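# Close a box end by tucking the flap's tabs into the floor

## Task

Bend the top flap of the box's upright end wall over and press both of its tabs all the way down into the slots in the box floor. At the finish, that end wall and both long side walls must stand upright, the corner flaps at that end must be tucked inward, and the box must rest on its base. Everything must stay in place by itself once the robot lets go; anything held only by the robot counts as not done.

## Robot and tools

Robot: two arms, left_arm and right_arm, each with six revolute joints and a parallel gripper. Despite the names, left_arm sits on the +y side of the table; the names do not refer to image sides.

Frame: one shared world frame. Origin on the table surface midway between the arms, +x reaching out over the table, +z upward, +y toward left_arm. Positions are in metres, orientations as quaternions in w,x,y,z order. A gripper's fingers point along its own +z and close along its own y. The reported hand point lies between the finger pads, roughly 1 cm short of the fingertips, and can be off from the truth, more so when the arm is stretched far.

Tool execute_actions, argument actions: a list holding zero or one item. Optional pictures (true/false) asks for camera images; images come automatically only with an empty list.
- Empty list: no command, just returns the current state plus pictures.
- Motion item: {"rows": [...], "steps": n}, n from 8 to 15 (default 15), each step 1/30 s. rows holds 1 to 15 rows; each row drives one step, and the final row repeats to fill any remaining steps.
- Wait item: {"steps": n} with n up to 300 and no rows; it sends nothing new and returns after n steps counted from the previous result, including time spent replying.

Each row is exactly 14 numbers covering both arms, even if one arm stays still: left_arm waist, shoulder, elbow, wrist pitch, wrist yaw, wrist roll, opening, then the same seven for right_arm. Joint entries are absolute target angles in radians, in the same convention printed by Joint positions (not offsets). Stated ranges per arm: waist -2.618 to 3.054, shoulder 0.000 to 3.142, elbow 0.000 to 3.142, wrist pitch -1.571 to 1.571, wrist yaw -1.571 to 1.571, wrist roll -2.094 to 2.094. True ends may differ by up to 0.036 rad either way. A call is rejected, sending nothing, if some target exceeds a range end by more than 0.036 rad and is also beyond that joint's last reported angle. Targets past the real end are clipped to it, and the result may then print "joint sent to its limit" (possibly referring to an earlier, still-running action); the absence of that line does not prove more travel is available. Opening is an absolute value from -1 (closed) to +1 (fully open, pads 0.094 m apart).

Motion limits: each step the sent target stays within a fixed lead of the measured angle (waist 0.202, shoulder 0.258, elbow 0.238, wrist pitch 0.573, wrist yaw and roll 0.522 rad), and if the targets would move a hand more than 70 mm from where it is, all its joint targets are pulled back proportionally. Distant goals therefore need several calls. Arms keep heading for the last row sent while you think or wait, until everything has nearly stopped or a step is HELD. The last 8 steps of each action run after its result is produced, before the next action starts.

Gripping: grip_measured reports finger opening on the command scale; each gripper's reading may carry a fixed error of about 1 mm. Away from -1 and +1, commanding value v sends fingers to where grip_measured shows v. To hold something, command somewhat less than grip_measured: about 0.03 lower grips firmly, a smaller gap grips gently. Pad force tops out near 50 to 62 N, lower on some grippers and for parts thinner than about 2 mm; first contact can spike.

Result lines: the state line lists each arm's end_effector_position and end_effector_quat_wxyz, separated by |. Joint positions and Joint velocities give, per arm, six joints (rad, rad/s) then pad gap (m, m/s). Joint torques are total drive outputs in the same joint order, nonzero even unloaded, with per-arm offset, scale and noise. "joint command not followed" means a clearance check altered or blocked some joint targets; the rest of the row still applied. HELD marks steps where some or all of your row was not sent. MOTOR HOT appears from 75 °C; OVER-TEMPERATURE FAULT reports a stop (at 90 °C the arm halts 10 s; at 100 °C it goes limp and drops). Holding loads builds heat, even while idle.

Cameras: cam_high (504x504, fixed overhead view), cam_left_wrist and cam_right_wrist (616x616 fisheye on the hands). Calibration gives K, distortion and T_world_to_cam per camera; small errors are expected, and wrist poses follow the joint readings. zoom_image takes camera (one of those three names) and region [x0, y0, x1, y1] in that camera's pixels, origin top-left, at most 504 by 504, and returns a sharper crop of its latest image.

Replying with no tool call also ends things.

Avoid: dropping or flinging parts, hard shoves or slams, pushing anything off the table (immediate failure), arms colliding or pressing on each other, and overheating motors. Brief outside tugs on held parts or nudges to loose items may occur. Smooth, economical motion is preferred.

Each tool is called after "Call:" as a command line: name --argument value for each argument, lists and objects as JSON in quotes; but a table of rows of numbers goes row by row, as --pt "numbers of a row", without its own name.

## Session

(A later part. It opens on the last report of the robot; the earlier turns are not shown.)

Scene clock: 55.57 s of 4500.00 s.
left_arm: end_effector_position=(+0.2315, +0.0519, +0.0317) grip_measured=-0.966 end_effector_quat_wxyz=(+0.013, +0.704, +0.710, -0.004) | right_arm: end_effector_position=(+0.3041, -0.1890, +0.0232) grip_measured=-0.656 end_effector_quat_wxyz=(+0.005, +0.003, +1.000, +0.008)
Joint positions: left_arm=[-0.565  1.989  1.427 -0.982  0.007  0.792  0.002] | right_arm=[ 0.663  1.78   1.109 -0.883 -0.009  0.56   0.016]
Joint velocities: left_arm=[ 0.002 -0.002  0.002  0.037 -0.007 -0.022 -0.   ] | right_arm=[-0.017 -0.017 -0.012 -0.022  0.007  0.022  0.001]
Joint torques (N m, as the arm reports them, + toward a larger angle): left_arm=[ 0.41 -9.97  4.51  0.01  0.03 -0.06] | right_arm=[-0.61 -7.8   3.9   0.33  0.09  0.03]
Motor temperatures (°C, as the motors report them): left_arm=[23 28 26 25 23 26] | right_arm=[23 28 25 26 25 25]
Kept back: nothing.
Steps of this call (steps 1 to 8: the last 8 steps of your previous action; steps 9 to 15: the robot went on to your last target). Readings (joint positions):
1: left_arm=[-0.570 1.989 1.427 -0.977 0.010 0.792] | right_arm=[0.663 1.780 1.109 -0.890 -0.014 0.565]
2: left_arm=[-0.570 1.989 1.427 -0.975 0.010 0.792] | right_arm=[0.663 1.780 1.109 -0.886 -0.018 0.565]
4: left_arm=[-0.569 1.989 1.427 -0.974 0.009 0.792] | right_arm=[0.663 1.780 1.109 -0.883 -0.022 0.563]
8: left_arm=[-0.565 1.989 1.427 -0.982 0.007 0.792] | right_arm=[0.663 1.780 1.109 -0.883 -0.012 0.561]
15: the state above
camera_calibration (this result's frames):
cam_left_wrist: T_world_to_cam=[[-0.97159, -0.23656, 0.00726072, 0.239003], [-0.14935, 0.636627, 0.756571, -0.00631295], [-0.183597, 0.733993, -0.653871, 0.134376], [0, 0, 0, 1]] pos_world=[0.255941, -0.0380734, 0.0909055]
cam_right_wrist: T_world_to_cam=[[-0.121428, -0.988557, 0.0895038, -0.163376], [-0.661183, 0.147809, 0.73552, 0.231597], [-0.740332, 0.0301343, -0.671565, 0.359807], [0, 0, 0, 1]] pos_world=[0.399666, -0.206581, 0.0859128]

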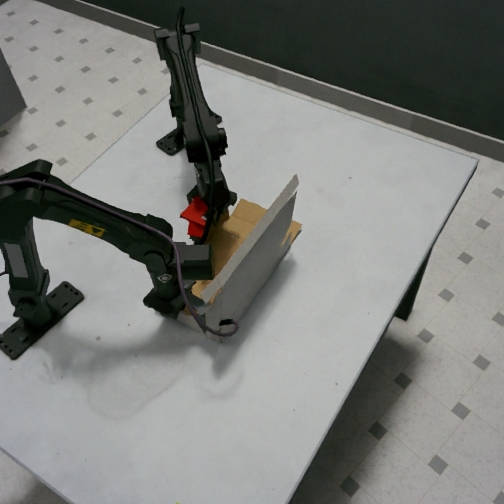

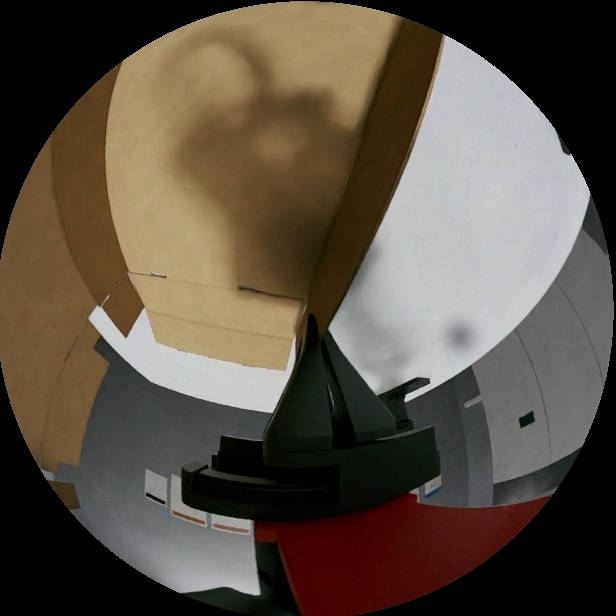

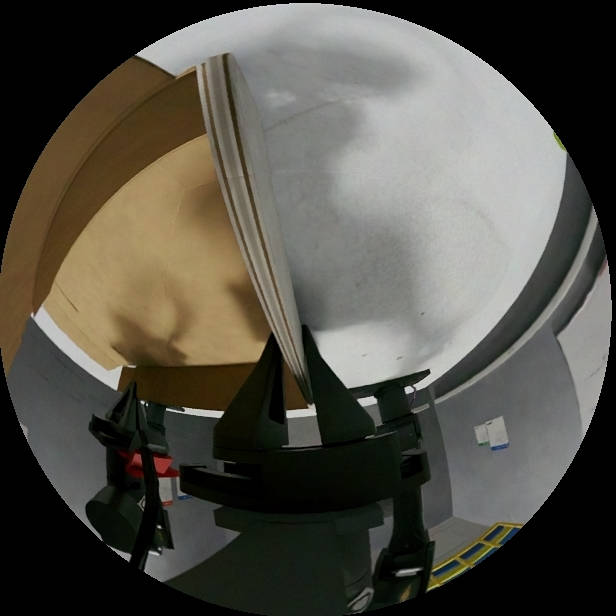

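Working. Close further.

Call:
execute_actions --actions '[{"rows": [[-0.56,1.965,1.422,-1.0,0,0.79,-0.99, 0.657,1.788,1.09,-0.882,0,0.56,-0.69],[-0.56,1.965,1.422,-1.0,0,0.79,-0.99, 0.657,1.788,1.09,-0.882,0,0.56,-0.72],[-0.56,1.965,1.422,-1.0,0,0.79,-0.99, 0.657,1.788,1.09,-0.882,0,0.56,-0.75],[-0.56,1.965,1.422,-1.0,0,0.79,-0.99, 0.657,1.788,1.09,-0.882,0,0.56,-0.78],[-0.56,1.965,1.422,-1.0,0,0.79,-0.99, 0.657,1.788,1.09,-0.882,0,0.56,-0.8],[-0.56,1.965,1.422,-1.0,0,0.79,-0.99, 0.657,1.788,1.09,-0.882,0,0.56,-0.82],[-0.56,1.965,1.422,-1.0,0,0.79,-0.99, 0.657,1.788,1.09,-0.882,0,0.56,-0.84],[-0.56,1.965,1.422,-1.0,0,0.79,-0.99, 0.657,1.788,1.09,-0.882,0,0.56,-0.86],[-0.56,1.965,1.422,-1.0,0,0.79,-0.99, 0.657,1.788,1.09,-0.882,0,0.56,-0.88]], "steps": 12}]'

Call:
execute_actions --actions '[{"steps": 15}]' --pictures true

Scene clock: 56.37 s of 4500.00 s.
left_arm: end_effector_position=(+0.2313, +0.0525, +0.0316) grip_measured=-0.966 end_effector_quat_wxyz=(+0.012, +0.704, +0.710, -0.003) | right_arm: end_effector_position=(+0.3043, -0.1904, +0.0232) grip_measured=-0.762 end_effector_quat_wxyz=(+0.006, +0.003, +1.000, +0.005)
Joint positions: left_arm=[-0.565  1.989  1.427 -0.985  0.005  0.792  0.002] | right_arm=[ 0.663  1.78   1.109 -0.886 -0.002  0.559  0.011]
Joint velocities: left_arm=[-0.017  0.012  0.002 -0.007  0.022 -0.022 -0.   ] | right_arm=[-0.012  0.017 -0.002 -0.007  0.095 -0.022 -0.028]
Joint torques (N m, as the arm reports them, + toward a larger angle): left_arm=[  0.53 -10.2    4.19   0.1    0.05  -0.06] | right_arm=[-0.63 -7.83  3.88  0.37 -0.02  0.04]
Motor temperatures (°C, as the motors report them): left_arm=[23 28 26 25 23 26] | right_arm=[23 28 25 26 25 25]
Steps of this call (steps 1 to 15: the robot went on to your last target; steps 16 to 20: nothing new was sent; steps 21 to 24: the first 4 steps of this action). Readings (joint positions):
21: left_arm=[-0.565 1.989 1.427 -0.983 0.007 0.792] | right_arm=[0.663 1.780 1.109 -0.883 -0.008 0.560]
22: left_arm=[-0.565 1.989 1.427 -0.983 0.007 0.792] | right_arm=[0.663 1.780 1.109 -0.884 -0.006 0.559]
24: the state above

Scene clock: 56.87 s of 4500.00 s.
left_arm: end_effector_position=(+0.2312, +0.0535, +0.0316) grip_measured=-0.966 end_effector_quat_wxyz=(+0.010, +0.704, +0.710, -0.002) | right_arm: end_effector_position=(+0.3040, -0.1919, +0.0232) grip_measured=-0.876 end_effector_quat_wxyz=(+0.005, +0.003, +1.000, +0.001)
Joint positions: left_arm=[-0.564  1.989  1.427 -0.988  0.003  0.792  0.002] | right_arm=[ 0.663  1.78   1.109 -0.89   0.004  0.558  0.006]
Joint velocities: left_arm=[-0.007  0.007 -0.002 -0.037  0.007  0.037 -0.   ] | right_arm=[ 0.007 -0.002 -0.012  0.022  0.037 -0.007 -0.   ]
Joint torques (N m, as the arm reports them, + toward a larger angle): left_arm=[ 0.49 -9.93  4.43  0.04  0.02 -0.04] | right_arm=[-0.61 -7.8   3.89  0.38 -0.03  0.04]
Motor temperatures (°C, as the motors report them): left_arm=[23 28 26 25 23 26] | right_arm=[23 28 25 26 25 25]
Kept back: nothing.
Steps of this call (steps 1 to 8: the last 8 steps of your previous action; steps 9 to 15: the robot went on to your last target). Readings (joint positions):
1: left_arm=[-0.565 1.989 1.427 -0.985 0.005 0.792] | right_arm=[0.663 1.780 1.109 -0.887 -0.001 0.559]
2: left_arm=[-0.565 1.989 1.427 -0.986 0.005 0.792] | right_arm=[0.663 1.780 1.109 -0.887 -0.000 0.559]
4: left_arm=[-0.565 1.989 1.427 -0.987 0.004 0.792] | right_arm=[0.663 1.780 1.109 -0.889 0.002 0.558]
8: left_arm=[-0.564 1.989 1.427 -0.988 0.003 0.792] | right_arm=[0.663 1.780 1.109 -0.890 0.004 0.558]
15: the state above
All arms were judged still, so your last target was given up. Only a new action makes them travel on or press farther. Fingers that are still opening or closing keep moving.
camera_calibration (this result's frames):
cam_left_wrist: T_world_to_cam=[[-0.971377, -0.237436, 0.00707656, 0.239066], [-0.14879, 0.6314, 0.761049, -0.00740019], [-0.185169, 0.738213, -0.648655, 0.133026], [0, 0, 0, 1]] pos_world=[0.255754, -0.0367664, 0.0902284]
cam_right_wrist: T_world_to_cam=[[-0.120245, -0.987289, 0.103926, -0.166678], [-0.662494, 0.157768, 0.732264, 0.234345], [-0.739353, 0.0192007, -0.673044, 0.357424], [0, 0, 0, 1]] pos_world=[0.399472, -0.208394, 0.0862818]

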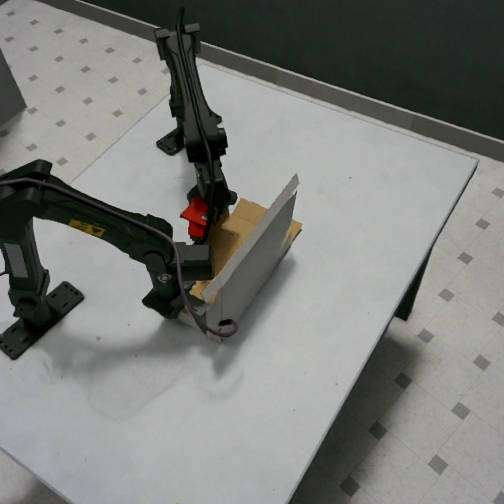

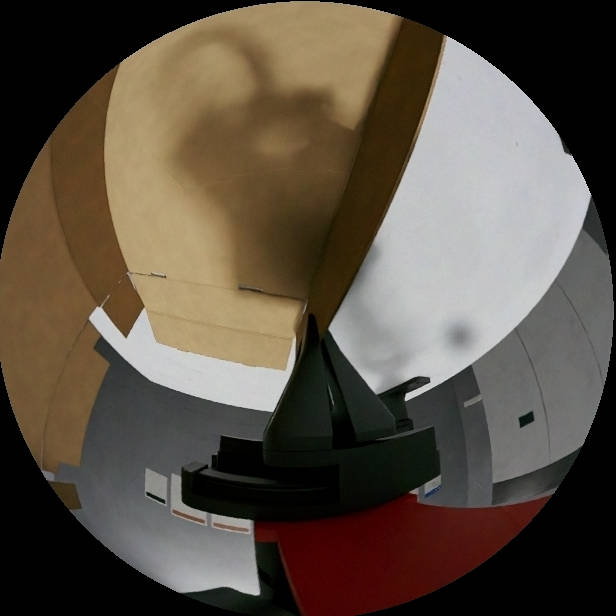

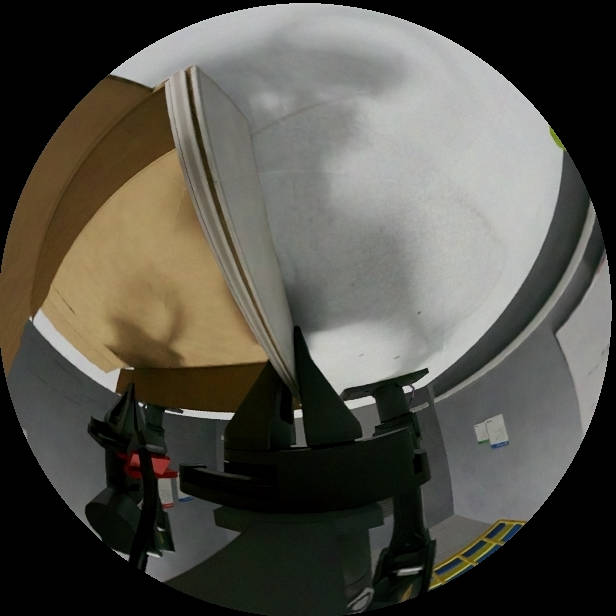

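Call:
execute_actions --actions '[{"rows": [[-0.56,1.965,1.422,-1.0,0,0.79,-0.99, 0.657,1.788,1.09,-0.882,0,0.56,-0.92]], "steps": 10}]'

Call:
execute_actions --actions '[{"rows": [[-0.56,1.965,1.422,-1.0,0,0.79,-0.99, 0.657,1.788,1.09,-0.882,0,0.56,-0.8],[-0.56,1.965,1.422,-1.0,0,0.79,-0.99, 0.657,1.788,1.09,-0.882,0,0.56,-0.7],[-0.56,1.965,1.422,-1.0,0,0.79,-0.99, 0.657,1.788,1.09,-0.882,0,0.56,-0.6],[-0.56,1.965,1.422,-1.0,0,0.79,-0.99, 0.657,1.788,1.09,-0.882,0,0.56,-0.5]], "steps": 10}]'

Call:
execute_actions --actions '[{"steps": 15}]' --pictures true

Scene clock: 57.47 s of 4500.00 s.
left_arm: end_effector_position=(+0.2312, +0.0536, +0.0316) grip_measured=-0.966 end_effector_quat_wxyz=(+0.010, +0.704, +0.710, -0.001) | right_arm: end_effector_position=(+0.3038, -0.1920, +0.0232) grip_measured=-0.908 end_effector_quat_wxyz=(+0.005, +0.001, +1.000, +0.001)
Joint positions: left_arm=[-0.564  1.989  1.427 -0.988  0.003  0.792  0.002] | right_arm=[ 0.663  1.78   1.109 -0.89   0.004  0.555  0.004]
Joint velocities: left_arm=[-0.002  0.012  0.007 -0.007 -0.037 -0.037 -0.   ] | right_arm=[-0.002 -0.007 -0.007 -0.037 -0.037 -0.066 -0.003]
Joint torques (N m, as the arm reports them, + toward a larger angle): left_arm=[  0.42 -10.12   4.39   0.05   0.05  -0.05] | right_arm=[-0.61 -7.81  3.88  0.39 -0.02  0.22]
Motor temperatures (°C, as the motors report them): left_arm=[23 28 26 25 23 26] | right_arm=[23 28 25 26 25 25]
Steps of this call (steps 1 to 16: nothing new was sent; steps 17 to 18: the first 2 steps of this action). Readings (joint positions):
17: left_arm=[-0.564 1.989 1.427 -0.988 0.003 0.792] | right_arm=[0.663 1.780 1.109 -0.890 0.004 0.557]
18: the state above

Scene clock: 57.80 s of 4500.00 s.
left_arm: end_effector_position=(+0.2312, +0.0536, +0.0316) grip_measured=-0.966 end_effector_quat_wxyz=(+0.010, +0.704, +0.710, -0.001) | right_arm: end_effector_position=(+0.3037, -0.1917, +0.0232) grip_measured=-0.750 end_effector_quat_wxyz=(+0.005, -0.001, +1.000, +0.002)
Joint positions: left_arm=[-0.564  1.989  1.427 -0.988  0.003  0.792  0.002] | right_arm=[ 0.663  1.78   1.109 -0.89   0.002  0.552  0.012]
Joint velocities: left_arm=[-0.002 -0.017 -0.002 -0.022 -0.037 -0.022  0.001] | right_arm=[-0.012 -0.017 -0.007 -0.037  0.022  0.007  0.096]
Joint torques (N m, as the arm reports them, + toward a larger angle): left_arm=[  0.4  -10.09   4.41   0.08   0.01  -0.06] | right_arm=[-0.61 -7.76  3.92  0.39  0.02  0.08]
Motor temperatures (°C, as the motors report them): left_arm=[23 28 26 25 23 26] | right_arm=[23 28 25 26 25 25]
Steps of this call (steps 1 to 8: the last 8 steps of your previous action; steps 9 to 10: the first 2 steps of this action). Readings (joint positions):
9: left_arm=[-0.564 1.989 1.427 -0.988 0.003 0.792] | right_arm=[0.663 1.780 1.109 -0.890 0.003 0.551]
10: the state above

Scene clock: 58.30 s of 4500.00 s.
left_arm: end_effector_position=(+0.2312, +0.0536, +0.0316) grip_measured=-0.966 end_effector_quat_wxyz=(+0.010, +0.704, +0.710, -0.001) | right_arm: end_effector_position=(+0.3036, -0.1915, +0.0232) grip_measured=-0.503 end_effector_quat_wxyz=(+0.004, +0.001, +1.000, +0.002)
Joint positions: left_arm=[-0.564  1.989  1.427 -0.988  0.003  0.792  0.002] | right_arm=[ 0.663  1.78   1.109 -0.89   0.001  0.554  0.023]
Joint velocities: left_arm=[ 0.002 -0.002 -0.007 -0.081 -0.022 -0.037  0.001] | right_arm=[-0.007 -0.007  0.002  0.007  0.022 -0.051  0.   ]
Joint torques (N m, as the arm reports them, + toward a larger angle): left_arm=[  0.2  -10.19   4.34   0.05   0.04  -0.05] | right_arm=[-0.59 -7.81  3.88  0.39  0.    0.09]
Motor temperatures (°C, as the motors report them): left_arm=[23 28 26 25 23 26] | right_arm=[23 28 25 26 25 25]
Kept back: nothing.
Steps of this call (steps 1 to 8: the last 8 steps of your previous action; steps 9 to 15: the robot went on to your last target). Readings (joint positions):
1: left_arm=[-0.564 1.989 1.427 -0.988 0.003 0.792] | right_arm=[0.663 1.780 1.109 -0.890 0.002 0.552]
2: left_arm=[-0.564 1.989 1.427 -0.988 0.003 0.792] | right_arm=[0.663 1.780 1.109 -0.890 0.002 0.553]
4: left_arm=[-0.564 1.989 1.427 -0.988 0.003 0.792] | right_arm=[0.663 1.780 1.109 -0.890 0.001 0.553]
8: left_arm=[-0.564 1.989 1.427 -0.988 0.003 0.792] | right_arm=[0.663 1.780 1.109 -0.890 0.001 0.554]
15: the state above
All arms were judged still, so your last target was given up. Only a new action makes them travel on or press farther. Fingers that are still opening or closing keep moving.
camera_calibration (this result's frames):
cam_left_wrist: T_world_to_cam=[[-0.971377, -0.237446, 0.00675364, 0.239134], [-0.148997, 0.63119, 0.761183, -0.00736891], [-0.185002, 0.738389, -0.648502, 0.132946], [0, 0, 0, 1]] pos_world=[0.255787, -0.0367335, 0.0902099]
cam_right_wrist: T_world_to_cam=[[-0.116217, -0.987966, 0.102059, -0.167682], [-0.66145, 0.15364, 0.734083, 0.232844], [-0.74093, 0.0178063, -0.671346, 0.357257], [0, 0, 0, 1]] pos_world=[0.399229, -0.207799, 0.0860292]

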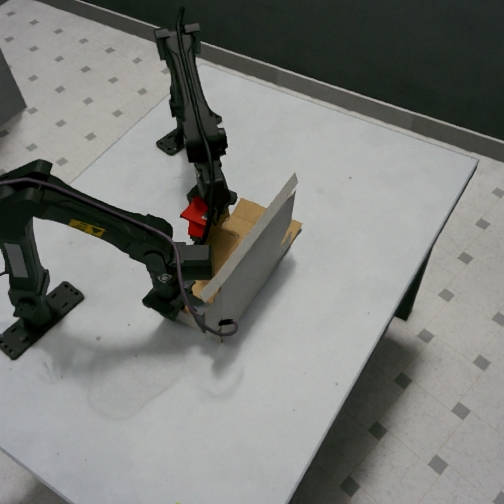

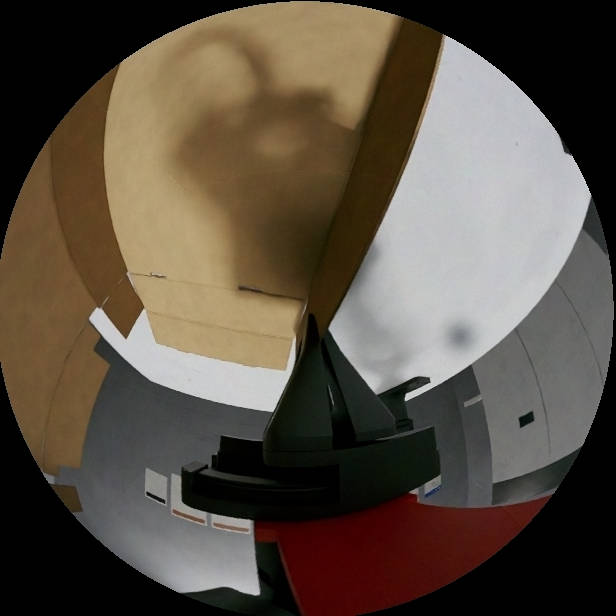

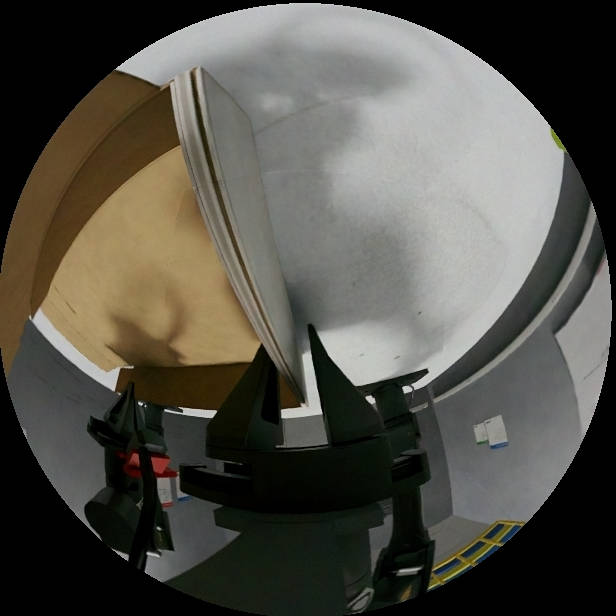

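Call:
execute_actions --actions '[{"rows": [[-0.56,1.965,1.422,-1.0,0,0.79,-0.99, 0.657,1.775,1.11,-0.9,0,0.56,-0.4],[-0.56,1.965,1.422,-1.0,0,0.79,-0.99, 0.657,1.765,1.125,-0.92,0,0.56,-0.4],[-0.56,1.965,1.422,-1.0,0,0.79,-0.99, 0.657,1.758,1.14,-0.94,0,0.56,-0.4],[-0.56,1.965,1.422,-1.0,0,0.79,-0.99, 0.657,1.751,1.155,-0.96,0,0.56,-0.4],[-0.56,1.965,1.422,-1.0,0,0.79,-0.99, 0.657,1.745,1.17,-0.98,0,0.56,-0.4],[-0.56,1.965,1.422,-1.0,0,0.79,-0.99, 0.657,1.739,1.185,-1.0,0,0.56,-0.4],[-0.56,1.965,1.422,-1.0,0,0.79,-0.99, 0.657,1.733,1.2,-1.02,0,0.56,-0.4],[-0.56,1.965,1.422,-1.0,0,0.79,-0.99, 0.657,1.727,1.215,-1.04,0,0.56,-0.4],[-0.56,1.965,1.422,-1.0,0,0.79,-0.99, 0.657,1.721,1.23,-1.06,0,0.56,-0.4],[-0.56,1.965,1.422,-1.0,0,0.79,-0.99, 0.657,1.715,1.245,-1.08,0,0.56,-0.4],[-0.56,1.965,1.422,-1.0,0,0.79,-0.99, 0.657,1.71,1.258,-1.1,0,0.56,-0.4],[-0.56,1.965,1.422,-1.0,0,0.79,-0.99, 0.657,1.705,1.27,-1.118,0,0.56,-0.4],[-0.56,1.965,1.422,-1.0,0,0.79,-0.99, 0.657,1.70,1.28,-1.13,0,0.56,-0.4]], "steps": 15}]'

Call:
execute_actions --actions '[{"rows": [[-0.56,1.965,1.422,-1.0,0,0.79,-0.99, 0.657,1.70,1.28,-1.13,0,0.56,-0.4],[-0.56,1.965,1.422,-1.0,0,0.79,-0.99, 0.657,1.70,1.28,-1.13,0,0.56,-0.4],[-0.56,1.965,1.422,-1.0,0,0.79,-0.99, 0.657,1.70,1.28,-1.13,0,0.56,-0.4],[-0.56,1.965,1.422,-1.0,0,0.79,-0.99, 0.657,1.70,1.28,-1.13,0,-0.2,-0.4]], "steps": 14}]'

Call:
execute_actions --actions '[{"rows": [[-0.56,1.965,1.422,-1.0,0,0.79,-0.99, 0.657,1.70,1.28,-1.13,0,-1.01,-0.4]], "steps": 15}]'

Call:
execute_actions --actions '[{"steps": 20}]' --pictures true

Scene clock: 59.90 s of 4500.00 s.
left_arm: end_effector_position=(+0.2312, +0.0536, +0.0316) grip_measured=-0.966 end_effector_quat_wxyz=(+0.010, +0.704, +0.710, -0.001) | right_arm: end_effector_position=(+0.2998, -0.1938, +0.0323) grip_measured=-0.403 end_effector_quat_wxyz=(-0.006, +0.001, +1.000, -0.004)
Joint positions: left_arm=[-0.564  1.989  1.427 -0.988  0.003  0.792  0.002] | right_arm=[ 0.663  1.772  1.139 -0.953  0.001  0.555  0.028]
Joint velocities: left_arm=[-0.007 -0.002 -0.007 -0.051 -0.007 -0.007 -0.001] | right_arm=[ 0.012 -0.139  0.403 -0.462 -0.037 -0.037 -0.   ]
Joint torques (N m, as the arm reports them, + toward a larger angle): left_arm=[ 0.18 -9.85  4.54  0.07  0.02 -0.07] | right_arm=[ -0.6  -11.26   7.8    0.31   0.     0.08]
Motor temperatures (°C, as the motors report them): left_arm=[23 28 26 25 23 26] | right_arm=[23 28 25 26 25 25]
Steps of this call (steps 1 to 41: nothing new was sent; steps 42 to 48: the first 7 steps of this action). Readings (joint positions):
42: left_arm=[-0.564 1.989 1.427 -0.988 0.003 0.792] | right_arm=[0.663 1.780 1.109 -0.890 0.001 0.554]
43: left_arm=[-0.564 1.989 1.427 -0.988 0.003 0.792] | right_arm=[0.663 1.780 1.109 -0.892 0.001 0.554]
45: left_arm=[-0.564 1.989 1.427 -0.988 0.003 0.792] | right_arm=[0.663 1.779 1.111 -0.906 0.001 0.555]
48: the state above

Scene clock: 60.37 s of 4500.00 s.
left_arm: end_effector_position=(+0.2312, +0.0536, +0.0316) grip_measured=-0.966 end_effector_quat_wxyz=(+0.010, +0.704, +0.710, -0.001) | right_arm: end_effector_position=(+0.3039, -0.1912, +0.0798) grip_measured=-0.403 end_effector_quat_wxyz=(+0.008, -0.137, +0.991, +0.003)
Joint positions: left_arm=[-0.564  1.989  1.427 -0.988  0.003  0.792  0.002] | right_arm=[ 0.663  1.707  1.259 -1.106  0.001  0.279  0.028]
Joint velocities: left_arm=[-0.002 -0.017  0.007  0.022 -0.051 -0.022  0.   ] | right_arm=[-0.002 -0.012  0.007 -0.095  0.022 -2.821 -0.001]
Joint torques (N m, as the arm reports them, + toward a larger angle): left_arm=[  0.42 -10.09   4.35   0.04   0.01  -0.02] | right_arm=[-0.63 -8.88  6.9   0.23  0.01  0.03]
Motor temperatures (°C, as the motors report them): left_arm=[23 28 26 25 23 26] | right_arm=[23 28 25 26 25 25]
Steps of this call (steps 1 to 8: the last 8 steps of your previous action; steps 9 to 14: the first 6 steps of this action). Readings (joint positions):
9: left_arm=[-0.564 1.989 1.427 -0.988 0.003 0.792] | right_arm=[0.663 1.709 1.258 -1.077 0.001 0.555]
10: left_arm=[-0.564 1.989 1.427 -0.988 0.003 0.792] | right_arm=[0.663 1.707 1.259 -1.083 0.001 0.555]
12: left_arm=[-0.564 1.989 1.427 -0.988 0.003 0.792] | right_arm=[0.663 1.707 1.259 -1.097 0.001 0.478]
14: the state above

Scene clock: 60.87 s of 4500.00 s.
left_arm: end_effector_position=(+0.2312, +0.0536, +0.0316) grip_measured=-0.966 end_effector_quat_wxyz=(+0.010, +0.704, +0.710, -0.001) | right_arm: end_effector_position=(+0.3013, -0.1929, +0.0798) grip_measured=-0.403 end_effector_quat_wxyz=(+0.002, -0.603, +0.797, -0.001)
Joint positions: left_arm=[-0.564  1.989  1.427 -0.988  0.003  0.792  0.002] | right_arm=[ 0.663  1.707  1.259 -1.119  0.001 -0.743  0.028]
Joint velocities: left_arm=[-0.007 -0.002 -0.007 -0.007 -0.095 -0.11   0.   ] | right_arm=[-0.017 -0.007 -0.012 -0.051  0.051 -1.766 -0.001]
Joint torques (N m, as the arm reports them, + toward a larger angle): left_arm=[  0.35 -10.07   4.56   0.13   0.02  -0.03] | right_arm=[-0.63 -8.8   6.93  0.21 -0.01  0.  ]
Motor temperatures (°C, as the motors report them): left_arm=[23 28 26 25 23 26] | right_arm=[23 28 25 26 25 25]
Steps of this call (steps 1 to 8: the last 8 steps of your previous action; steps 9 to 15: the first 7 steps of this action). Readings (joint positions):
9: left_arm=[-0.564 1.989 1.427 -0.988 0.003 0.792] | right_arm=[0.663 1.707 1.259 -1.119 0.001 -0.197]
10: left_arm=[-0.564 1.989 1.427 -0.988 0.003 0.792] | right_arm=[0.663 1.707 1.259 -1.119 0.001 -0.298]
12: left_arm=[-0.564 1.989 1.427 -0.988 0.003 0.792] | right_arm=[0.663 1.707 1.259 -1.119 0.001 -0.496]
15: the state above

Scene clock: 61.53 s of 4500.00 s.
left_arm: end_effector_position=(+0.2312, +0.0536, +0.0316) grip_measured=-0.966 end_effector_quat_wxyz=(+0.010, +0.704, +0.710, -0.001) | right_arm: end_effector_position=(+0.3013, -0.1929, +0.0798) grip_measured=-0.403 end_effector_quat_wxyz=(-0.002, +0.702, -0.713, +0.001)
Joint positions: left_arm=[-0.564  1.989  1.427 -0.988  0.003  0.792  0.002] | right_arm=[ 0.663  1.707  1.259 -1.119  0.001 -1.002  0.028]
Joint velocities: left_arm=[-0.002 -0.007 -0.007  0.007  0.022  0.037  0.   ] | right_arm=[ 0.002 -0.007 -0.002  0.007  0.095 -0.007 -0.002]
Joint torques (N m, as the arm reports them, + toward a larger angle): left_arm=[  0.35 -10.07   4.23   0.05   0.01  -0.01] | right_arm=[-0.59 -8.82  6.94  0.21 -0.01 -0.03]
Motor temperatures (°C, as the motors report them): left_arm=[23 28 26 25 23 26] | right_arm=[23 28 25 26 25 25]
Kept back: nothing.
Steps of this call (steps 1 to 8: the last 8 steps of your previous action; steps 9 to 20: the robot went on to your last target). Readings (joint positions):
1: left_arm=[-0.564 1.989 1.427 -0.988 0.003 0.792] | right_arm=[0.663 1.707 1.259 -1.119 0.001 -0.796]
2: left_arm=[-0.564 1.989 1.427 -0.988 0.003 0.792] | right_arm=[0.663 1.707 1.259 -1.119 0.001 -0.838]
4: left_arm=[-0.564 1.989 1.427 -0.988 0.003 0.792] | right_arm=[0.663 1.707 1.259 -1.119 0.001 -0.899]
8: left_arm=[-0.564 1.989 1.427 -0.988 0.003 0.792] | right_arm=[0.663 1.707 1.259 -1.119 0.001 -0.962]
20: the state above
camera_calibration (this result's frames):
cam_left_wrist: T_world_to_cam=[[-0.971377, -0.237446, 0.00675364, 0.239134], [-0.148997, 0.63119, 0.761183, -0.00736891], [-0.185002, 0.738389, -0.648502, 0.132946], [0, 0, 0, 1]] pos_world=[0.255787, -0.0367335, 0.0902099]
cam_right_wrist: T_world_to_cam=[[0.985326, -0.129636, 0.111028, -0.342127], [-0.169122, -0.653723, 0.737593, -0.114384], [-0.0230374, -0.745547, -0.666055, 0.0296385], [0, 0, 0, 1]] pos_world=[0.318445, -0.0970309, 0.142096]

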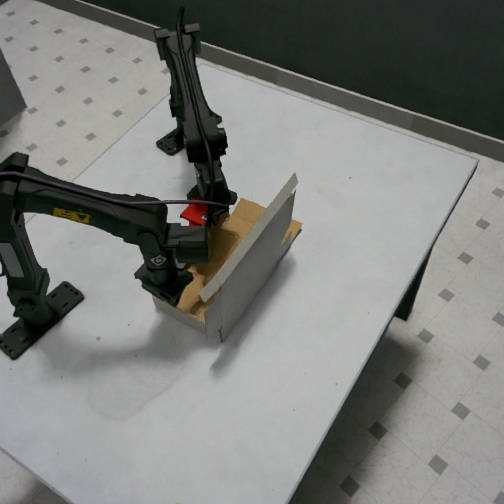

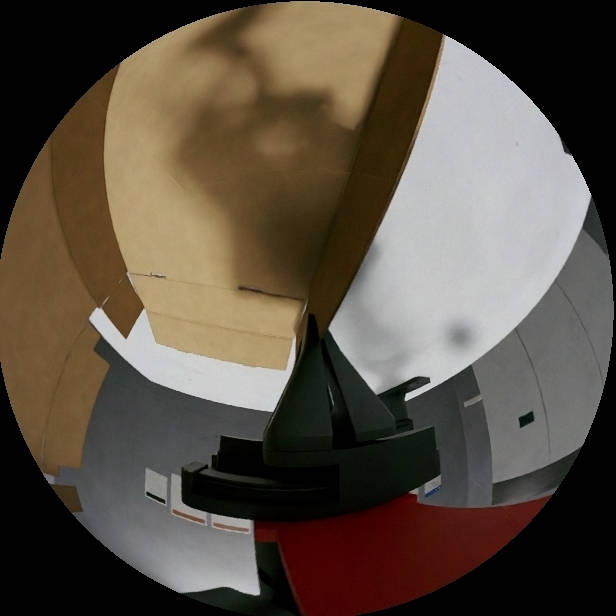

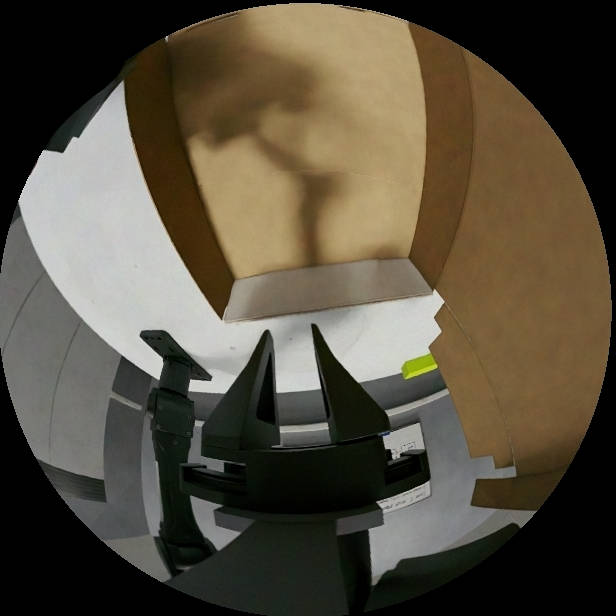

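Call:
zoom_image --camera "cam_right_wrist" --region '[210, 230, 450, 340]'

Call:
zoom_image --camera "cam_high" --region '[140, 270, 240, 350]'

Region (210, 230, 450, 340) of cam_right_wrist's 616x616 image, scaled by 2.100, with more detail than that image has; it fills the top 231 rows of this view, and the rest is white.

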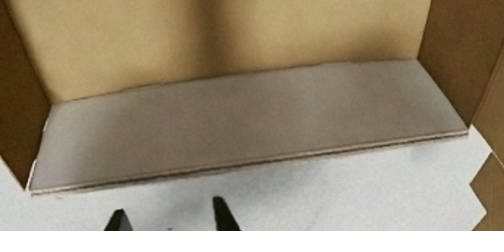

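Region (140, 270, 240, 350) of cam_high's 504x504 image, scaled by 5.040, with more detail than that image has; it fills the top 403 rows of this view, and the rest is white.

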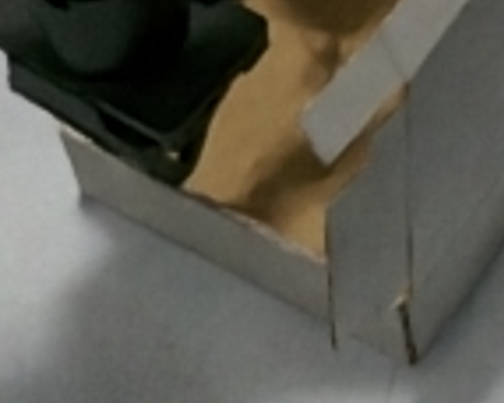

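Call:
execute_actions --actions '[{"rows": [[-0.56,1.965,1.422,-1.0,0,0.79,-0.99, 0.652,1.71,1.29,-1.128,0,-1.015,-0.3],[-0.56,1.965,1.422,-1.0,0,0.79,-0.99, 0.647,1.72,1.30,-1.126,0,-1.02,-0.2],[-0.56,1.965,1.422,-1.0,0,0.79,-0.99, 0.642,1.73,1.31,-1.124,0,-1.025,-0.1],[-0.56,1.965,1.422,-1.0,0,0.79,-0.99, 0.637,1.74,1.318,-1.122,0,-1.03,0],[-0.56,1.965,1.422,-1.0,0,0.79,-0.99, 0.632,1.75,1.326,-1.12,0,-1.035,0.1],[-0.56,1.965,1.422,-1.0,0,0.79,-0.99, 0.627,1.76,1.334,-1.118,0,-1.04,0.2],[-0.56,1.965,1.422,-1.0,0,0.79,-0.99, 0.622,1.77,1.342,-1.116,0,-1.045,0.3],[-0.56,1.965,1.422,-1.0,0,0.79,-0.99, 0.617,1.78,1.35,-1.114,0,-1.05,0.4],[-0.56,1.965,1.422,-1.0,0,0.79,-0.99, 0.612,1.79,1.357,-1.112,0,-1.055,0.5],[-0.56,1.965,1.422,-1.0,0,0.79,-0.99, 0.607,1.80,1.364,-1.11,0,-1.06,0.6],[-0.56,1.965,1.422,-1.0,0,0.79,-0.99, 0.603,1.808,1.37,-1.108,0,-1.063,0.7],[-0.56,1.965,1.422,-1.0,0,0.79,-0.99, 0.603,1.815,1.372,-1.105,0,-1.065,0.7],[-0.56,1.965,1.422,-1.0,0,0.79,-0.99, 0.603,1.82,1.372,-1.10,0,-1.065,0.7]], "steps": 15}]'

Call:
execute_actions --actions '[{"steps": 20}]' --pictures true

Scene clock: 63.43 s of 4500.00 s.
left_arm: end_effector_position=(+0.2312, +0.0536, +0.0316) grip_measured=-0.966 end_effector_quat_wxyz=(+0.010, +0.704, +0.710, -0.001) | right_arm: end_effector_position=(+0.3135, -0.1930, +0.0818) grip_measured=+0.248 end_effector_quat_wxyz=(-0.006, +0.702, -0.713, +0.002)
Joint positions: left_arm=[-0.564  1.989  1.427 -0.988  0.003  0.792  0.002] | right_arm=[ 0.643  1.736  1.301 -1.123  0.001 -1.023  0.059]
Joint velocities: left_arm=[-0.007 -0.007 -0.012 -0.022  0.007 -0.037 -0.001] | right_arm=[-0.178  0.261  0.286  0.037 -0.066 -0.154  0.1  ]
Joint torques (N m, as the arm reports them, + toward a larger angle): left_arm=[ 0.48 -9.97  4.48  0.03  0.01 -0.02] | right_arm=[-1.07 -6.87  7.06  0.38  0.01 -0.04]
Motor temperatures (°C, as the motors report them): left_arm=[23 28 26 25 23 26] | right_arm=[23 28 25 26 25 25]
Steps of this call (steps 1 to 15: the robot went on to your last target; steps 16 to 50: nothing new was sent; steps 51 to 57: the first 7 steps of this action). Readings (joint positions):
51: left_arm=[-0.564 1.989 1.427 -0.988 0.003 0.792] | right_arm=[0.663 1.707 1.259 -1.119 0.001 -1.006]
52: left_arm=[-0.564 1.989 1.427 -0.988 0.003 0.792] | right_arm=[0.663 1.707 1.259 -1.119 0.001 -1.007]
54: left_arm=[-0.564 1.989 1.427 -0.988 0.003 0.792] | right_arm=[0.658 1.713 1.271 -1.124 0.001 -1.012]
57: the state above

Scene clock: 64.10 s of 4500.00 s.
left_arm: end_effector_position=(+0.2312, +0.0536, +0.0316) grip_measured=-0.966 end_effector_quat_wxyz=(+0.010, +0.704, +0.710, -0.001) | right_arm: end_effector_position=(+0.3303, -0.1956, +0.0695) grip_measured=+0.697 end_effector_quat_wxyz=(+0.003, +0.703, -0.711, +0.000)
Joint positions: left_arm=[-0.564  1.989  1.427 -0.988  0.003  0.792  0.002] | right_arm=[ 0.61   1.811  1.343 -1.107  0.002 -1.059  0.08 ]
Joint velocities: left_arm=[-0.002  0.007 -0.007  0.007 -0.007 -0.022 -0.   ] | right_arm=[-0.012 -0.032 -0.012  0.037  0.022  0.007 -0.   ]
Joint torques (N m, as the arm reports them, + toward a larger angle): left_arm=[ 0.29 -9.88  4.3   0.1   0.04 -0.02] | right_arm=[-0.65 -8.43  7.44  0.34 -0.02 -0.03]
Motor temperatures (°C, as the motors report them): left_arm=[23 28 26 25 23 26] | right_arm=[23 28 25 26 25 25]
Kept back: nothing.
Steps of this call (steps 1 to 8: the last 8 steps of your previous action; steps 9 to 20: the robot went on to your last target). Readings (joint positions):
1: left_arm=[-0.564 1.989 1.427 -0.988 0.003 0.792] | right_arm=[0.637 1.746 1.311 -1.122 0.001 -1.027]
2: left_arm=[-0.564 1.989 1.427 -0.988 0.003 0.792] | right_arm=[0.631 1.756 1.319 -1.121 0.001 -1.032]
4: left_arm=[-0.564 1.989 1.427 -0.988 0.003 0.792] | right_arm=[0.621 1.777 1.333 -1.119 0.001 -1.040]
8: left_arm=[-0.564 1.989 1.427 -0.988 0.003 0.792] | right_arm=[0.610 1.807 1.343 -1.108 0.002 -1.051]
20: the state above
camera_calibration (this result's frames):
cam_left_wrist: T_world_to_cam=[[-0.971377, -0.237446, 0.00675364, 0.239134], [-0.148997, 0.63119, 0.761183, -0.00736891], [-0.185002, 0.738389, -0.648502, 0.132946], [0, 0, 0, 1]] pos_world=[0.255787, -0.0367335, 0.0902099]
cam_right_wrist: T_world_to_cam=[[0.986631, -0.125306, 0.104197, -0.368974], [-0.161002, -0.650447, 0.742292, -0.105976], [-0.0252391, -0.749144, -0.661926, 0.0211765], [0, 0, 0, 1]] pos_world=[0.347514, -0.0993023, 0.131129]

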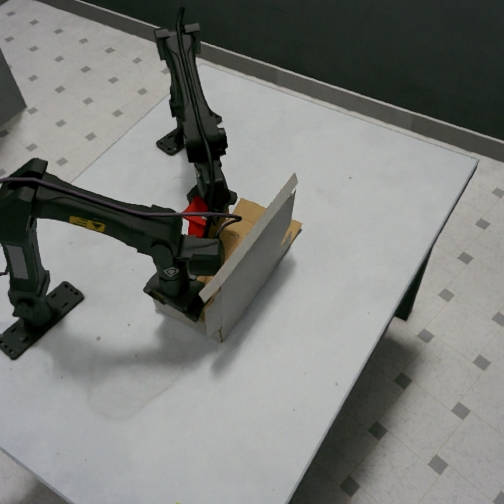

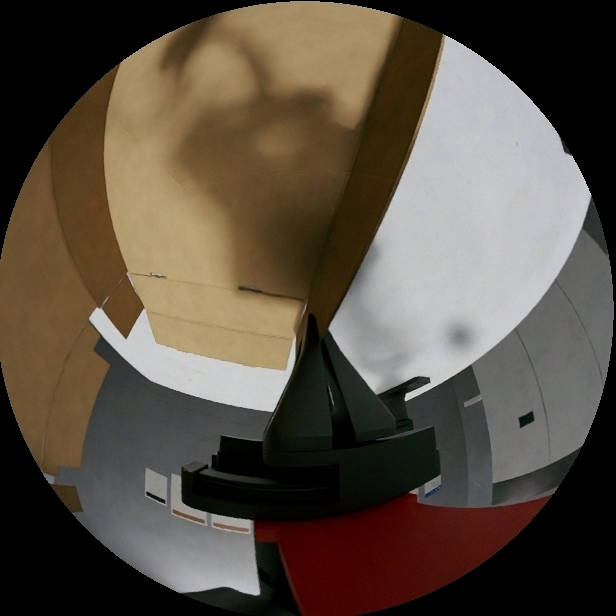

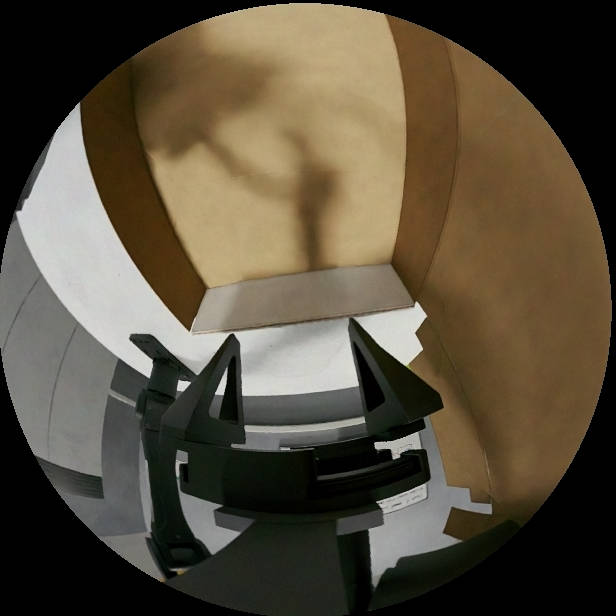

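Call:
execute_actions --actions '[{"rows": [[-0.56,1.965,1.422,-1.0,0,0.79,-0.99, 0.603,1.82,1.385,-1.115,0,-1.06,0.7],[-0.56,1.965,1.422,-1.0,0,0.79,-0.99, 0.603,1.82,1.395,-1.13,0,-1.05,0.7],[-0.56,1.965,1.422,-1.0,0,0.79,-0.99, 0.61,1.82,1.40,-1.14,0,-1.04,0.7],[-0.56,1.965,1.422,-1.0,0,0.79,-0.99, 0.615,1.82,1.40,-1.14,0,-1.04,0.7],[-0.56,1.965,1.422,-1.0,0,0.79,-0.99, 0.62,1.82,1.40,-1.14,0,-1.037,0.7],[-0.56,1.965,1.422,-1.0,0,0.79,-0.99, 0.625,1.82,1.40,-1.14,0,-1.037,0.7],[-0.56,1.965,1.422,-1.0,0,0.79,-0.99, 0.63,1.82,1.40,-1.14,0,-1.037,0.7],[-0.56,1.965,1.422,-1.0,0,0.79,-0.99, 0.636,1.82,1.40,-1.14,0,-1.037,0.7]], "steps": 15}]'

Call:
execute_actions --actions '[{"steps": 15}]' --pictures true

Call:
zoom_image --camera "cam_right_wrist" --region '[180, 250, 440, 370]'

Scene clock: 65.47 s of 4500.00 s.
left_arm: end_effector_position=(+0.2312, +0.0536, +0.0316) grip_measured=-0.966 end_effector_quat_wxyz=(+0.010, +0.704, +0.710, -0.001) | right_arm: end_effector_position=(+0.3354, -0.1923, +0.0770) grip_measured=+0.697 end_effector_quat_wxyz=(-0.006, +0.700, -0.715, +0.003)
Joint positions: left_arm=[-0.564  1.989  1.427 -0.988  0.003  0.792  0.002] | right_arm=[ 0.612  1.811  1.373 -1.12   0.002 -1.048  0.08 ]
Joint velocities: left_arm=[-0.012 -0.002 -0.012 -0.066 -0.081  0.081  0.   ] | right_arm=[ 0.042 -0.022  0.017 -0.11  -0.037 -0.022 -0.001]
Joint torques (N m, as the arm reports them, + toward a larger angle): left_arm=[ 0.33 -9.88  4.33  0.08  0.02 -0.06] | right_arm=[ 1.4  -8.56  7.28  0.15  0.    0.09]
Motor temperatures (°C, as the motors report them): left_arm=[23 28 26 25 23 26] | right_arm=[23 28 25 26 25 25]
Steps of this call (steps 1 to 15: the robot went on to your last target; steps 16 to 34: nothing new was sent; steps 35 to 41: the first 7 steps of this action). Readings (joint positions):
35: left_arm=[-0.564 1.989 1.427 -0.988 0.003 0.792] | right_arm=[0.610 1.811 1.345 -1.108 0.002 -1.060]
36: left_arm=[-0.564 1.989 1.427 -0.988 0.003 0.792] | right_arm=[0.610 1.811 1.349 -1.111 0.002 -1.059]
38: left_arm=[-0.564 1.989 1.427 -0.988 0.003 0.792] | right_arm=[0.610 1.811 1.363 -1.118 0.002 -1.054]
41: the state above

Scene clock: 65.97 s of 4500.00 s.
left_arm: end_effector_position=(+0.2312, +0.0536, +0.0316) grip_measured=-0.966 end_effector_quat_wxyz=(+0.010, +0.704, +0.710, -0.001) | right_arm: end_effector_position=(+0.3313, -0.1885, +0.0771) grip_measured=+0.697 end_effector_quat_wxyz=(-0.003, +0.703, -0.711, +0.002)
Joint positions: left_arm=[-0.564  1.989  1.427 -0.988  0.003  0.792  0.002] | right_arm=[ 0.628  1.811  1.374 -1.127  0.002 -1.042  0.08 ]
Joint velocities: left_arm=[ 0.017  0.002  0.002 -0.007 -0.051 -0.007  0.   ] | right_arm=[ 0.002 -0.007 -0.002  0.007 -0.037 -0.066  0.001]
Joint torques (N m, as the arm reports them, + toward a larger angle): left_arm=[ 0.35 -9.91  4.45  0.05  0.02 -0.02] | right_arm=[ 0.72 -8.53  7.33  0.19 -0.03  0.09]
Motor temperatures (°C, as the motors report them): left_arm=[23 28 26 25 23 26] | right_arm=[23 28 25 26 25 25]
Kept back: nothing.
Steps of this call (steps 1 to 8: the last 8 steps of your previous action; steps 9 to 15: the robot went on to your last target). Readings (joint positions):
1: left_arm=[-0.564 1.989 1.427 -0.988 0.003 0.792] | right_arm=[0.614 1.811 1.374 -1.121 0.002 -1.047]
2: left_arm=[-0.564 1.989 1.427 -0.988 0.003 0.792] | right_arm=[0.618 1.811 1.374 -1.122 0.002 -1.046]
4: left_arm=[-0.564 1.989 1.427 -0.988 0.003 0.792] | right_arm=[0.625 1.811 1.374 -1.124 0.002 -1.045]
8: left_arm=[-0.564 1.989 1.427 -0.988 0.003 0.792] | right_arm=[0.628 1.811 1.374 -1.126 0.002 -1.043]
15: the state above
camera_calibration (this result's frames):
cam_left_wrist: T_world_to_cam=[[-0.971377, -0.237446, 0.00675364, 0.239134], [-0.148997, 0.63119, 0.761183, -0.00736891], [-0.185002, 0.738389, -0.648502, 0.132946], [0, 0, 0, 1]] pos_world=[0.255787, -0.0367335, 0.0902099]
cam_right_wrist: T_world_to_cam=[[0.985653, -0.125107, 0.113297, -0.370251], [-0.167809, -0.654329, 0.737356, -0.104923], [-0.0181145, -0.745789, -0.665936, 0.0301634], [0, 0, 0, 1]] pos_world=[0.347878, -0.0924796, 0.139401]

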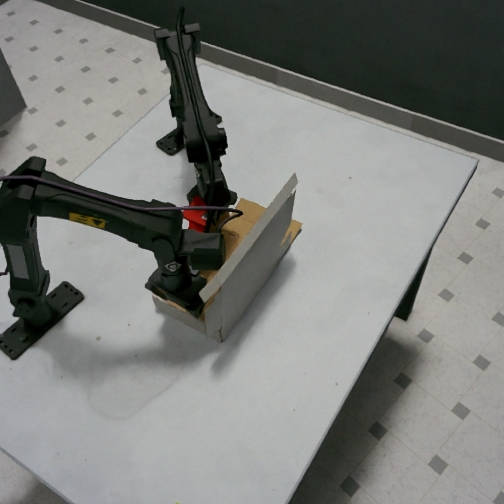

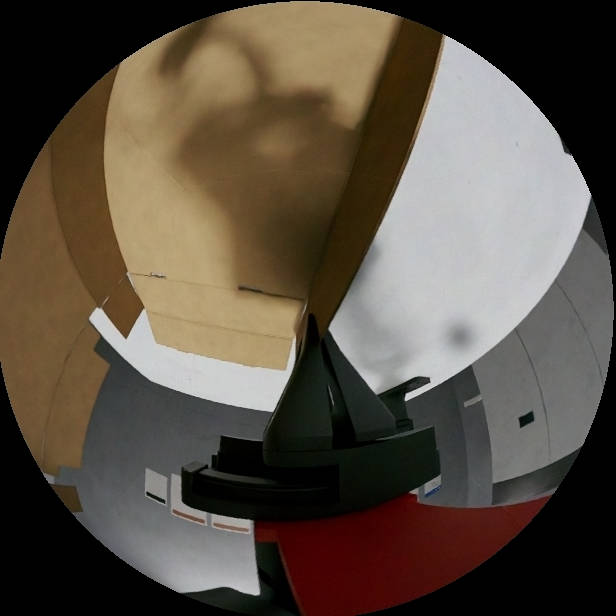

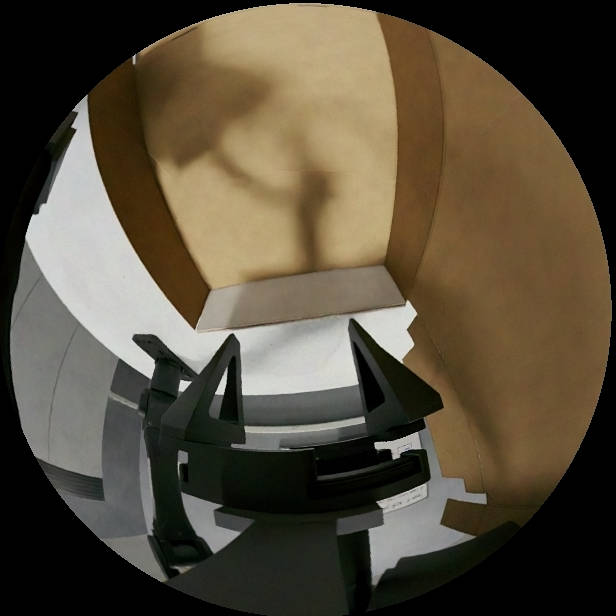

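Region (180, 250, 440, 370) of cam_right_wrist's 616x616 image, scaled by 1.938, with more detail than that image has; it fills the top 233 rows of this view, and the rest is white.

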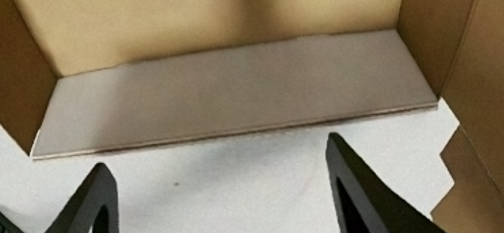

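Call:
execute_actions --actions '[{"rows": [[-0.56,1.965,1.422,-1.0,0,0.79,-0.99, 0.636,1.822,1.37,-1.12,0,-1.037,0.7],[-0.56,1.965,1.422,-1.0,0,0.79,-0.99, 0.636,1.824,1.36,-1.11,0,-1.037,0.7],[-0.56,1.965,1.422,-1.0,0,0.79,-0.99, 0.636,1.826,1.353,-1.102,0,-1.037,0.7],[-0.56,1.965,1.422,-1.0,0,0.79,-0.99, 0.636,1.828,1.346,-1.094,0,-1.037,0.7],[-0.56,1.965,1.422,-1.0,0,0.79,-0.99, 0.636,1.83,1.339,-1.086,0,-1.037,0.7],[-0.56,1.965,1.422,-1.0,0,0.79,-0.99, 0.636,1.832,1.332,-1.078,0,-1.037,0.7],[-0.56,1.965,1.422,-1.0,0,0.79,-0.99, 0.636,1.834,1.325,-1.07,0,-1.037,0.7],[-0.56,1.965,1.422,-1.0,0,0.79,-0.99, 0.636,1.836,1.318,-1.062,0,-1.037,0.7],[-0.56,1.965,1.422,-1.0,0,0.79,-0.99, 0.636,1.838,1.311,-1.054,0,-1.037,0.7],[-0.56,1.965,1.422,-1.0,0,0.79,-0.99, 0.636,1.84,1.305,-1.047,0,-1.037,0.7],[-0.56,1.965,1.422,-1.0,0,0.79,-0.99, 0.636,1.84,1.30,-1.04,0,-1.037,0.7]], "steps": 15}]'

Call:
execute_actions --actions '[{"steps": 15}]' --pictures true

Call:
zoom_image --camera "cam_right_wrist" --region '[180, 260, 440, 380]'

Scene clock: 67.27 s of 4500.00 s.
left_arm: end_effector_position=(+0.2312, +0.0536, +0.0316) grip_measured=-0.966 end_effector_quat_wxyz=(+0.010, +0.704, +0.710, -0.001) | right_arm: end_effector_position=(+0.3348, -0.1865, +0.0752) grip_measured=+0.697 end_effector_quat_wxyz=(-0.011, +0.703, -0.711, +0.004)
Joint positions: left_arm=[-0.564  1.989  1.427 -0.988  0.003  0.792  0.002] | right_arm=[ 0.628  1.811  1.366 -1.101  0.002 -1.042  0.08 ]
Joint velocities: left_arm=[-0.012 -0.012 -0.007  0.066  0.022 -0.051 -0.   ] | right_arm=[ 0.012 -0.007 -0.193  0.3   -0.007  0.007 -0.   ]
Joint torques (N m, as the arm reports them, + toward a larger angle): left_arm=[ 0.56 -9.86  4.38  0.05  0.04  0.  ] | right_arm=[ 0.72 -7.2   3.47  0.28 -0.02  0.07]
Motor temperatures (°C, as the motors report them): left_arm=[23 28 26 25 23 26] | right_arm=[23 28 25 26 25 25]
Steps of this call (steps 1 to 15: the robot went on to your last target; steps 16 to 32: nothing new was sent; steps 33 to 39: the first 7 steps of this action). Readings (joint positions):
33: left_arm=[-0.564 1.989 1.427 -0.988 0.003 0.792] | right_arm=[0.628 1.811 1.374 -1.127 0.002 -1.042]
34: left_arm=[-0.564 1.989 1.427 -0.988 0.003 0.792] | right_arm=[0.628 1.811 1.374 -1.127 0.002 -1.042]
36: left_arm=[-0.564 1.989 1.427 -0.988 0.003 0.792] | right_arm=[0.628 1.811 1.374 -1.121 0.002 -1.042]
39: the state above

Scene clock: 67.77 s of 4500.00 s.
left_arm: end_effector_position=(+0.2312, +0.0536, +0.0316) grip_measured=-0.966 end_effector_quat_wxyz=(+0.010, +0.704, +0.710, -0.001) | right_arm: end_effector_position=(+0.3334, -0.1873, +0.0664) grip_measured=+0.698 end_effector_quat_wxyz=(-0.008, +0.703, -0.711, +0.004)
Joint positions: left_arm=[-0.564  1.989  1.427 -0.988  0.003  0.792  0.002] | right_arm=[ 0.628  1.818  1.338 -1.073  0.003 -1.042  0.08 ]
Joint velocities: left_arm=[-0.002 -0.002  0.002  0.022 -0.007 -0.022  0.   ] | right_arm=[ 0.002  0.002  0.002 -0.022  0.051 -0.037  0.   ]
Joint torques (N m, as the arm reports them, + toward a larger angle): left_arm=[ 0.19 -9.83  4.6   0.1   0.05  0.02] | right_arm=[ 0.69 -7.38  2.9   0.6  -0.02  0.08]
Motor temperatures (°C, as the motors report them): left_arm=[23 28 26 25 23 26] | right_arm=[23 28 25 26 25 25]
Kept back: nothing.
Steps of this call (steps 1 to 8: the last 8 steps of your previous action; steps 9 to 15: the robot went on to your last target). Readings (joint positions):
1: left_arm=[-0.564 1.989 1.427 -0.988 0.003 0.792] | right_arm=[0.628 1.812 1.359 -1.093 0.002 -1.042]
2: left_arm=[-0.564 1.989 1.427 -0.988 0.003 0.792] | right_arm=[0.628 1.814 1.351 -1.087 0.002 -1.042]
4: left_arm=[-0.564 1.989 1.427 -0.988 0.003 0.792] | right_arm=[0.628 1.819 1.338 -1.076 0.003 -1.042]
8: left_arm=[-0.564 1.989 1.427 -0.988 0.003 0.792] | right_arm=[0.628 1.818 1.338 -1.073 0.003 -1.042]
15: the state above
camera_calibration (this result's frames):
cam_left_wrist: T_world_to_cam=[[-0.971377, -0.237446, 0.00675364, 0.239134], [-0.148997, 0.63119, 0.761183, -0.00736891], [-0.185002, 0.738389, -0.648502, 0.132946], [0, 0, 0, 1]] pos_world=[0.255787, -0.0367335, 0.0902099]
cam_right_wrist: T_world_to_cam=[[0.984352, -0.125753, 0.123442, -0.371312], [-0.175884, -0.658281, 0.731936, -0.0935902], [-0.0107836, -0.742194, -0.670098, 0.0224546], [0, 0, 0, 1]] pos_world=[0.349282, -0.0916365, 0.129384]

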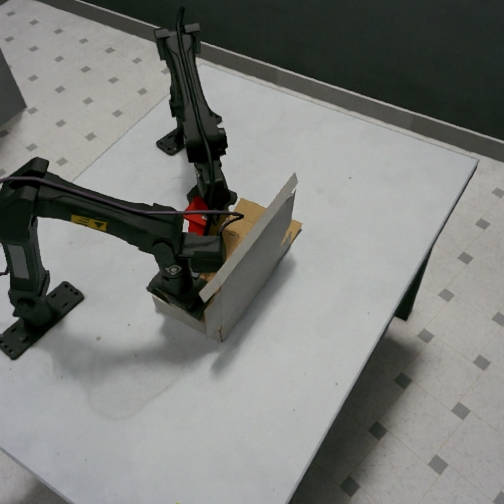

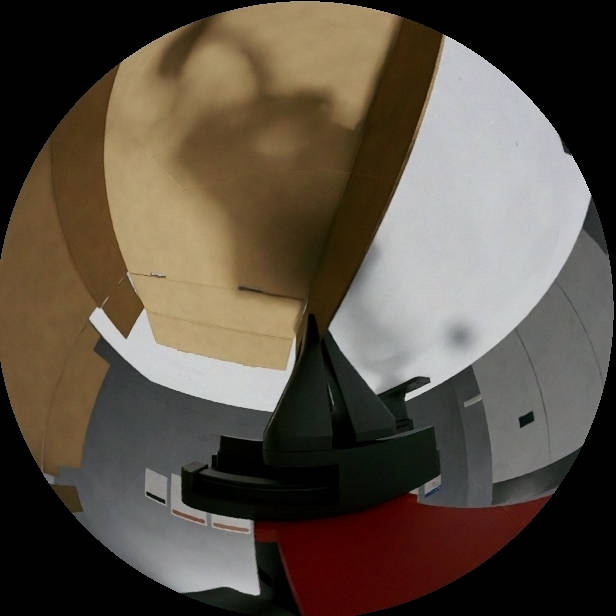

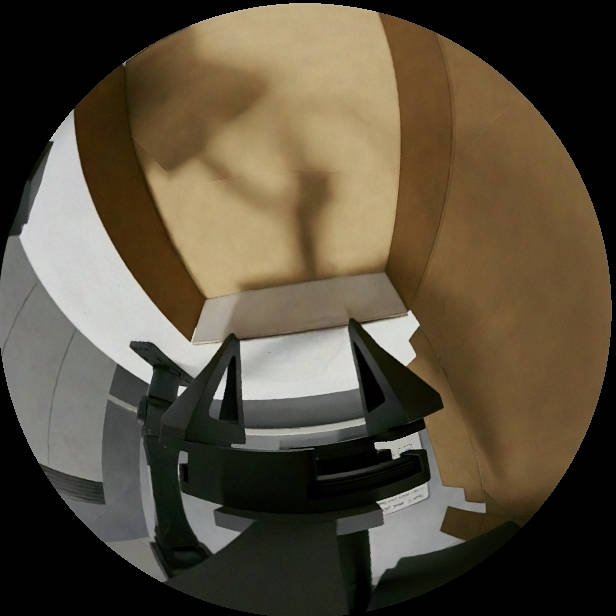

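Region (180, 260, 440, 380) of cam_right_wrist's 616x616 image, scaled by 1.938, with more detail than that image has; it fills the top 233 rows of this view, and the rest is white.

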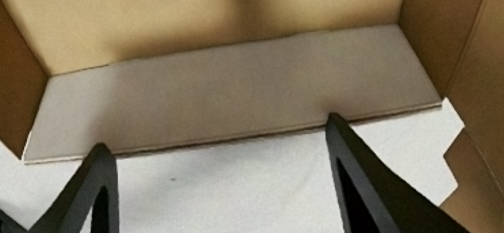

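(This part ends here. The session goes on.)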